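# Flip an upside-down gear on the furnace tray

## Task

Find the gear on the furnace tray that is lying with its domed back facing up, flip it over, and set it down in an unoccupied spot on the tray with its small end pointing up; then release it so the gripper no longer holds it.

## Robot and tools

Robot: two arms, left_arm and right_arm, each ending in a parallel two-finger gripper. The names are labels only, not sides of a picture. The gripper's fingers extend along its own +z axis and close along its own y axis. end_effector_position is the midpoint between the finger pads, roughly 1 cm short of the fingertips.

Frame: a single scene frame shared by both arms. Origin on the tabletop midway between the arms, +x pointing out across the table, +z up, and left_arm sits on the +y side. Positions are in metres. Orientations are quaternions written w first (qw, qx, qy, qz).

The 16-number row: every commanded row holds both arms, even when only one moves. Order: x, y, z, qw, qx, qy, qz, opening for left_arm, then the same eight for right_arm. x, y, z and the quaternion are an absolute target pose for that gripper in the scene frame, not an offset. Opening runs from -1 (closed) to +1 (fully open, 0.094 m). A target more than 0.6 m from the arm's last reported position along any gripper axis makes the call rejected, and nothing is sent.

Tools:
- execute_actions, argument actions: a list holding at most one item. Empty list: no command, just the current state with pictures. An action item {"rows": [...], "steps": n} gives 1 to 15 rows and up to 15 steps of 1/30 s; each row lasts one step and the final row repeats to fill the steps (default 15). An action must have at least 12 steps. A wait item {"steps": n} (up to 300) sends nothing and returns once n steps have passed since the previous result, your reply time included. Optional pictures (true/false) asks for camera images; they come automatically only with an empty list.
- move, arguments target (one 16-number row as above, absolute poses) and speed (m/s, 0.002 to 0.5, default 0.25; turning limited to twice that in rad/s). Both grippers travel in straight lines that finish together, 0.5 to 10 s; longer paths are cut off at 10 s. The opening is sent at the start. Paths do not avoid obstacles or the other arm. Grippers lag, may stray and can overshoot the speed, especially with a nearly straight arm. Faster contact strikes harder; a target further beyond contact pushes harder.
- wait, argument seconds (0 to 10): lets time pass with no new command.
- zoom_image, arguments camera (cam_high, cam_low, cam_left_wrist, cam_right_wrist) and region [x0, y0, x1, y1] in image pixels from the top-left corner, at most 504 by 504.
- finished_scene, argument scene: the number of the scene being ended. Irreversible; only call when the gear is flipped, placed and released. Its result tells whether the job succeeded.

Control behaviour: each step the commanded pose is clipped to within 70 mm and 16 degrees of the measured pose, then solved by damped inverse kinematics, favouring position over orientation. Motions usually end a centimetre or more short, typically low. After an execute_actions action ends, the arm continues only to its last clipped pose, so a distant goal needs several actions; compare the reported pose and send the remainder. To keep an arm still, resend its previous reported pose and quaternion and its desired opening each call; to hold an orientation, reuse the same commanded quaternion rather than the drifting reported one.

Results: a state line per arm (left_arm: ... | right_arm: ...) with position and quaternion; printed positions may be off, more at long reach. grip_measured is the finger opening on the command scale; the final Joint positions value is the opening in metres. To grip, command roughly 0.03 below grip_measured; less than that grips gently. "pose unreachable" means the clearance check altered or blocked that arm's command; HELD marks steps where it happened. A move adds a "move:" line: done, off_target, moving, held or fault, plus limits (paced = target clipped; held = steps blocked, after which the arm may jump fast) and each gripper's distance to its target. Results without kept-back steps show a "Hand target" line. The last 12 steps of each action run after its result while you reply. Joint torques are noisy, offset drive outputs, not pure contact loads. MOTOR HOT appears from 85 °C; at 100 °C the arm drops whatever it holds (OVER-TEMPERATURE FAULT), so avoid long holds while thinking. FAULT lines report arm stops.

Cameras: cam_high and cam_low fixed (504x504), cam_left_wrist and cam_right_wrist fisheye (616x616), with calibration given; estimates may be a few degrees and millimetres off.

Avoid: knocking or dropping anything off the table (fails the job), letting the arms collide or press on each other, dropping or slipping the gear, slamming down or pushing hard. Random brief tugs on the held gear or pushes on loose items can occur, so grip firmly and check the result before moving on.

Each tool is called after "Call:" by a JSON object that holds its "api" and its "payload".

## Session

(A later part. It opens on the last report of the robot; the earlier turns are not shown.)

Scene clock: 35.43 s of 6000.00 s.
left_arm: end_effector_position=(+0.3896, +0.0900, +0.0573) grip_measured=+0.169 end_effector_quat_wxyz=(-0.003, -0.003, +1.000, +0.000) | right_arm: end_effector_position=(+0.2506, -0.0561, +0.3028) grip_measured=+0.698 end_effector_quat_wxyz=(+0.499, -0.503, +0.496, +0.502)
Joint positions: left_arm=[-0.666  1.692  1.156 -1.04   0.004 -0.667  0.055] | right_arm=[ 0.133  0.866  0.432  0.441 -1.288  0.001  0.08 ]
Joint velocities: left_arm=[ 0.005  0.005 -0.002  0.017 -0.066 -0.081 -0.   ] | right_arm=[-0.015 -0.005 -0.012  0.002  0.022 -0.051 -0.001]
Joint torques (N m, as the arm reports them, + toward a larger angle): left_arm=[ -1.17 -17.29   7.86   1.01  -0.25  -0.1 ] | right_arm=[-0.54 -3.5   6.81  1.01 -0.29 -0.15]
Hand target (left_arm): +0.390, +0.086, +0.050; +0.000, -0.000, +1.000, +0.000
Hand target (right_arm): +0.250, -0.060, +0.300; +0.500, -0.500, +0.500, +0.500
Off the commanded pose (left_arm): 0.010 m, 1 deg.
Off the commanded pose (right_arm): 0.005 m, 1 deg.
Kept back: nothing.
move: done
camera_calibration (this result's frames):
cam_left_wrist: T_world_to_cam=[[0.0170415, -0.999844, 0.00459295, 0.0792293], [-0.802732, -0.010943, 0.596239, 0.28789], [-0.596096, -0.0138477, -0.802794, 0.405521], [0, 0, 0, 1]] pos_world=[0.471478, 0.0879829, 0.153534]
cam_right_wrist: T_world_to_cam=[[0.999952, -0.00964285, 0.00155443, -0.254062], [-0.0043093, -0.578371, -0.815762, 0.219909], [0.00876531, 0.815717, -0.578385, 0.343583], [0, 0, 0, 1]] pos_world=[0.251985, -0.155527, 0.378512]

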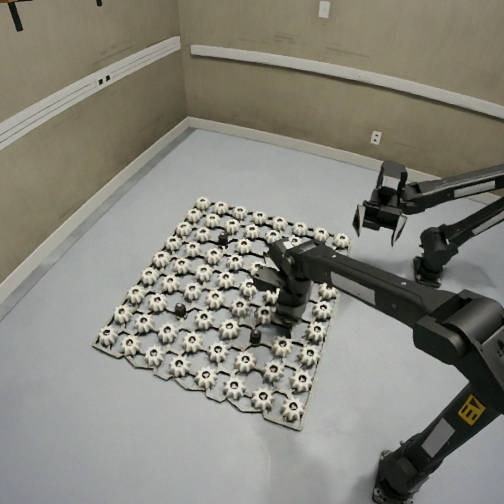

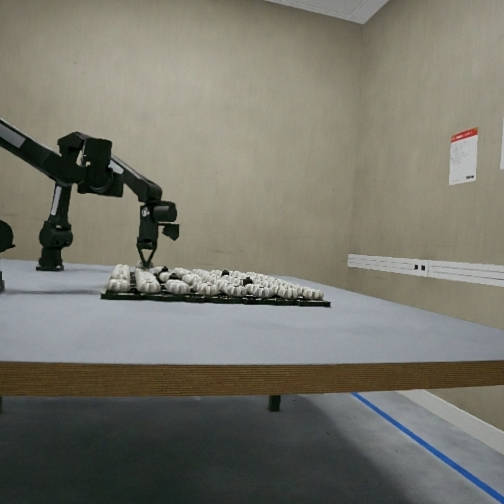

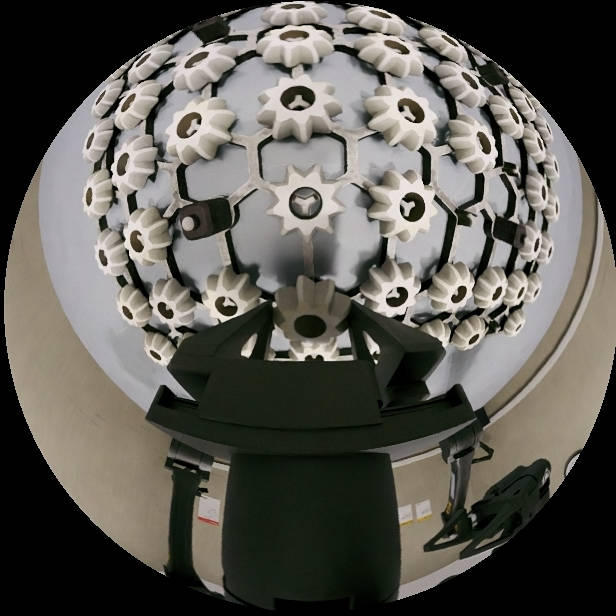

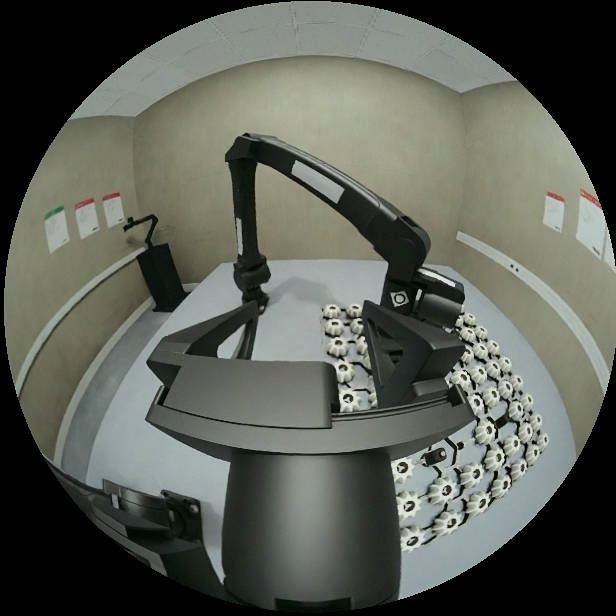

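Call:
{"api": "move", "payload": {"target": [0.389,0.084,0.016,0,0,1,0,0.12,0.25,-0.06,0.3,0.5,-0.5,0.5,0.5,0.7], "speed": 0.03}}

Call:
{"api": "move", "payload": {"target": [0.389,0.084,0.016,0,0,1,0,0.36,0.25,-0.06,0.3,0.5,-0.5,0.5,0.5,0.7]}}

Call:
{"api": "move", "payload": {"target": [0.37,0.084,0.13,0,0,1,0,0.36,0.25,-0.06,0.3,0.5,-0.5,0.5,0.5,0.7], "speed": 0.1}}

Scene clock: 37.67 s of 6000.00 s.
left_arm: end_effector_position=(+0.3878, +0.0903, +0.0269) grip_measured=+0.169 end_effector_quat_wxyz=(-0.003, -0.002, +1.000, +0.001) | right_arm: end_effector_position=(+0.2506, -0.0561, +0.3028) grip_measured=+0.698 end_effector_quat_wxyz=(+0.499, -0.503, +0.496, +0.502)
Joint positions: left_arm=[-0.668  1.733  1.118 -0.961  0.003 -0.667  0.055] | right_arm=[ 0.133  0.866  0.432  0.441 -1.288  0.001  0.08 ]
Joint velocities: left_arm=[ 0.005 -0.005  0.002  0.007 -0.037 -0.007  0.001] | right_arm=[-0.005 -0.005 -0.017 -0.012  0.037 -0.007  0.001]
Joint torques (N m, as the arm reports them, + toward a larger angle): left_arm=[ -1.13 -16.62   7.33   1.26  -0.2   -0.12] | right_arm=[-0.28 -3.35  6.77  0.95 -0.3  -0.12]
Hand target (left_arm): +0.388, +0.085, +0.017; +0.000, +0.000, +1.000, +0.000
Hand target (right_arm): +0.250, -0.060, +0.300; +0.500, -0.500, +0.500, +0.500
Off the commanded pose (left_arm): 0.013 m, 0 deg.
Off the commanded pose (right_arm): 0.005 m, 1 deg.
Kept back: nothing.
move: off_target (left_arm)
camera_calibration (this result's frames):
cam_left_wrist: T_world_to_cam=[[0.0147452, -0.999885, 0.00346266, 0.0805949], [-0.802997, -0.00977803, 0.595903, 0.304621], [-0.595801, -0.0115672, -0.803049, 0.379772], [0, 0, 0, 1]] pos_world=[0.46969, 0.0879572, 0.123172]
cam_right_wrist: T_world_to_cam=[[0.999952, -0.00964285, 0.00155443, -0.254062], [-0.0043093, -0.578371, -0.815762, 0.219909], [0.00876531, 0.815717, -0.578385, 0.343583], [0, 0, 0, 1]] pos_world=[0.251985, -0.155527, 0.378512]

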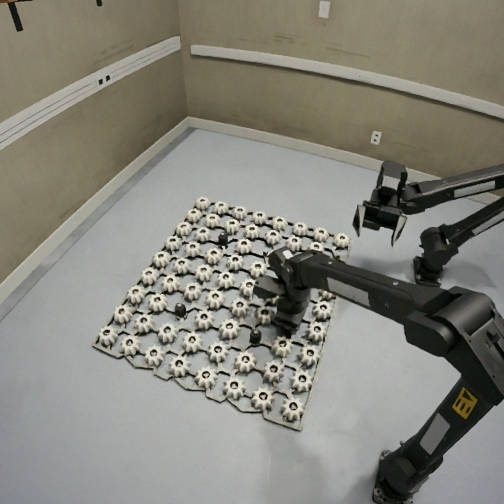

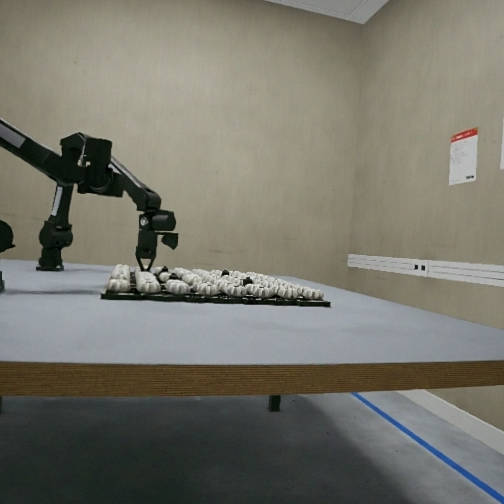

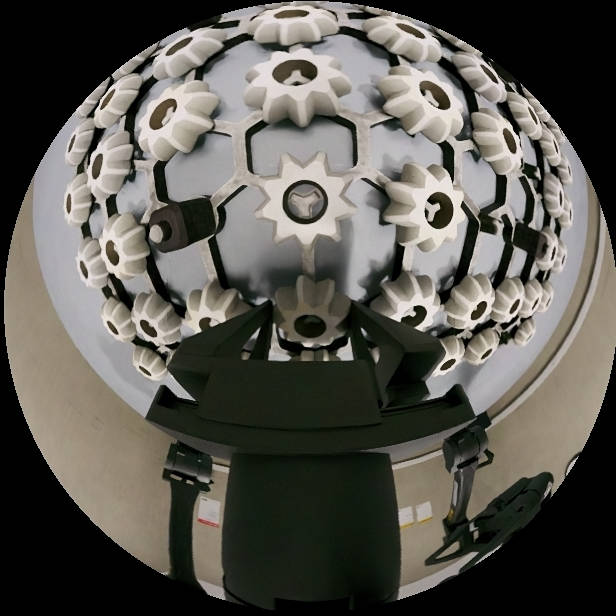

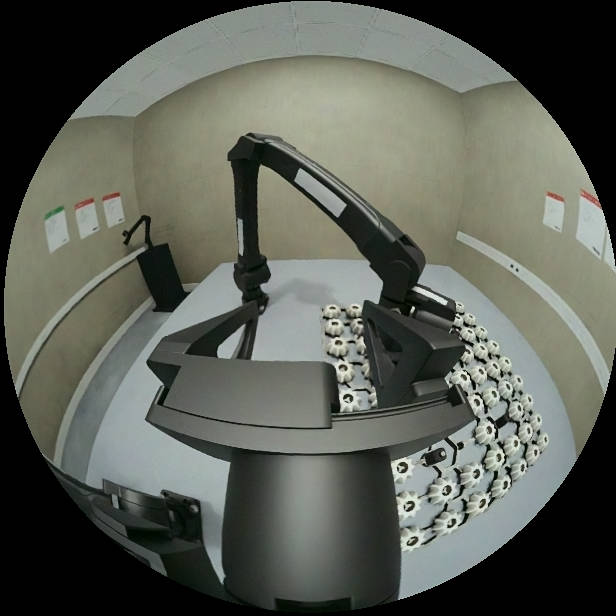

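Scene clock: 38.37 s of 6000.00 s.
left_arm: end_effector_position=(+0.3895, +0.0886, +0.0269) grip_measured=+0.359 end_effector_quat_wxyz=(+0.001, -0.001, +1.000, -0.002) | right_arm: end_effector_position=(+0.2506, -0.0561, +0.3028) grip_measured=+0.698 end_effector_quat_wxyz=(+0.499, -0.503, +0.496, +0.502)
Joint positions: left_arm=[-0.669  1.733  1.118 -0.952  0.003 -0.667  0.064] | right_arm=[ 0.133  0.866  0.432  0.441 -1.288  0.001  0.08 ]
Joint velocities: left_arm=[-0.005 -0.015  0.007  0.027  0.007  0.051 -0.001] | right_arm=[ 0.005 -0.005  0.002  0.002  0.066 -0.037 -0.   ]
Joint torques (N m, as the arm reports them, + toward a larger angle): left_arm=[ -0.84 -16.18   7.64   0.96  -0.22  -0.13] | right_arm=[-0.47 -3.3   6.79  1.02 -0.29 -0.15]
Hand target (left_arm): +0.389, +0.085, +0.016; +0.000, -0.000, +1.000, +0.000
Hand target (right_arm): +0.250, -0.060, +0.300; +0.500, -0.500, +0.500, +0.500
Off the commanded pose (left_arm): 0.012 m, 0 deg.
Off the commanded pose (right_arm): 0.005 m, 1 deg.
Kept back: nothing.
move: off_target (left_arm)
camera_calibration (this result's frames):
cam_left_wrist: T_world_to_cam=[[0.0139338, -0.999858, 0.00944914, 0.079001], [-0.807455, -0.00567768, 0.589902, 0.307449], [-0.589765, -0.0158494, -0.807419, 0.378865], [0, 0, 0, 1]] pos_world=[0.470592, 0.0867402, 0.123792]
cam_right_wrist: T_world_to_cam=[[0.999952, -0.00964285, 0.00155443, -0.254062], [-0.0043093, -0.578371, -0.815762, 0.219909], [0.00876531, 0.815717, -0.578385, 0.343583], [0, 0, 0, 1]] pos_world=[0.251985, -0.155527, 0.378512]

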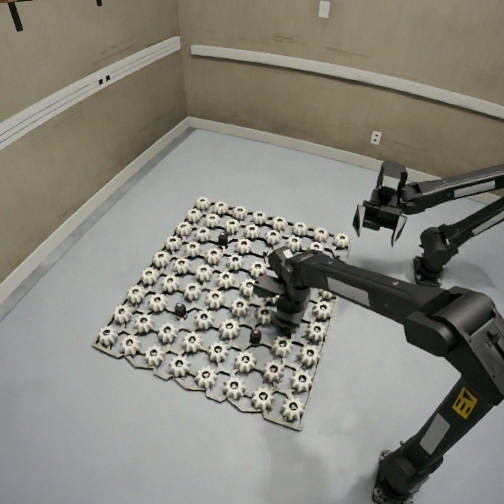

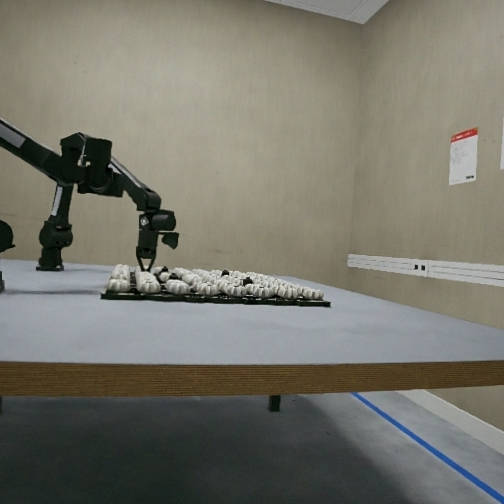

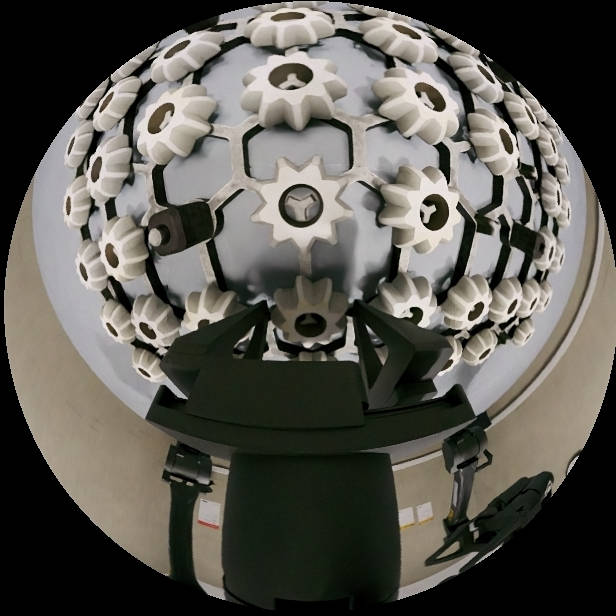

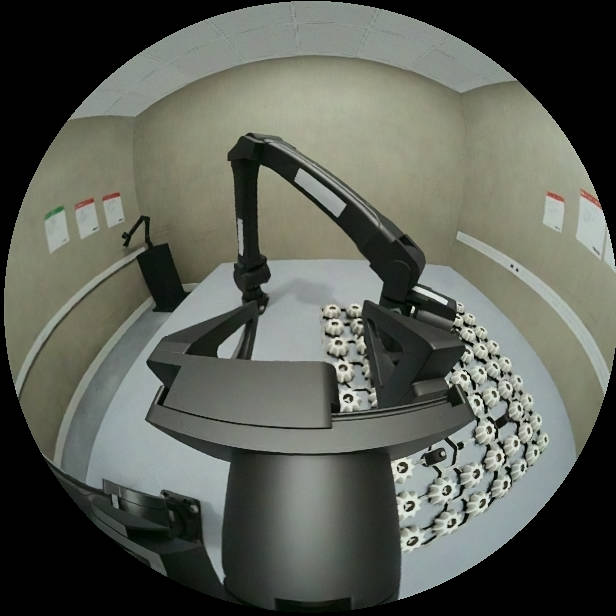

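Scene clock: 39.80 s of 6000.00 s.
left_arm: end_effector_position=(+0.3618, +0.0948, +0.1071) grip_measured=+0.359 end_effector_quat_wxyz=(-0.017, +0.001, +1.000, +0.012) | right_arm: end_effector_position=(+0.2506, -0.0561, +0.3028) grip_measured=+0.698 end_effector_quat_wxyz=(+0.499, -0.503, +0.496, +0.502)
Joint positions: left_arm=[-0.697  1.593  1.176 -1.194  0.003 -0.69   0.064] | right_arm=[ 0.133  0.866  0.432  0.441 -1.288  0.001  0.08 ]
Joint velocities: left_arm=[-0.015  0.005 -0.012 -0.002  0.051 -0.081  0.   ] | right_arm=[ 0.015 -0.015  0.012 -0.007 -0.037 -0.007  0.   ]
Joint torques (N m, as the arm reports them, + toward a larger angle): left_arm=[ -0.77 -18.42  12.37  -0.63  -0.24  -0.14] | right_arm=[-0.04 -3.26  6.79  0.97 -0.27 -0.14]
Hand target (left_arm): +0.372, +0.083, +0.129; +0.000, -0.000, +1.000, +0.000
Hand target (right_arm): +0.250, -0.060, +0.300; +0.500, -0.500, +0.500, +0.500
Off the commanded pose (left_arm): 0.027 m, 2 deg.
Off the commanded pose (right_arm): 0.005 m, 1 deg.
Kept back: nothing.
move: off_target (left_arm)
camera_calibration (this result's frames):
cam_left_wrist: T_world_to_cam=[[0.0084255, -0.999778, -0.019314, 0.0899113], [-0.786675, -0.0185507, 0.617088, 0.228618], [-0.61731, 0.00999455, -0.786657, 0.432679], [0, 0, 0, 1]] pos_world=[0.446188, 0.0898079, 0.201029]
cam_right_wrist: T_world_to_cam=[[0.999952, -0.00964285, 0.00155443, -0.254062], [-0.0043093, -0.578371, -0.815762, 0.219909], [0.00876531, 0.815717, -0.578385, 0.343583], [0, 0, 0, 1]] pos_world=[0.251985, -0.155527, 0.378512]

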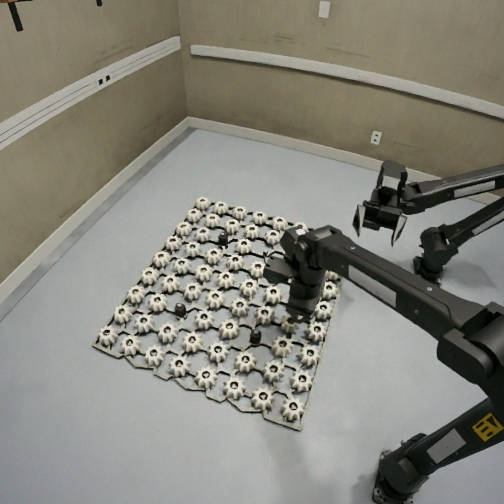

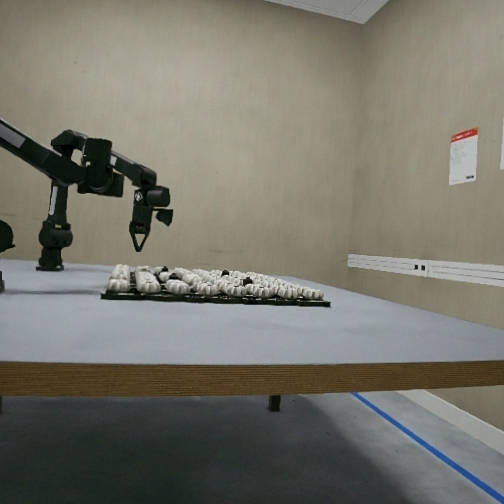

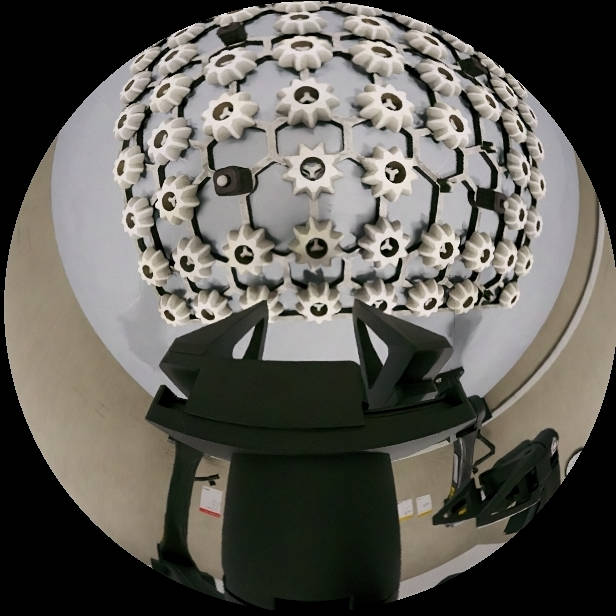

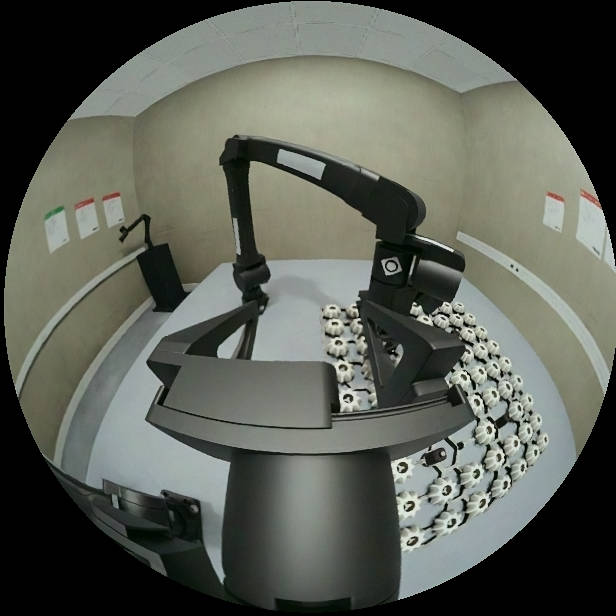

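Call:
{"api": "finished_scene", "payload": {"scene": 2}}

The scene is finished: the task was done.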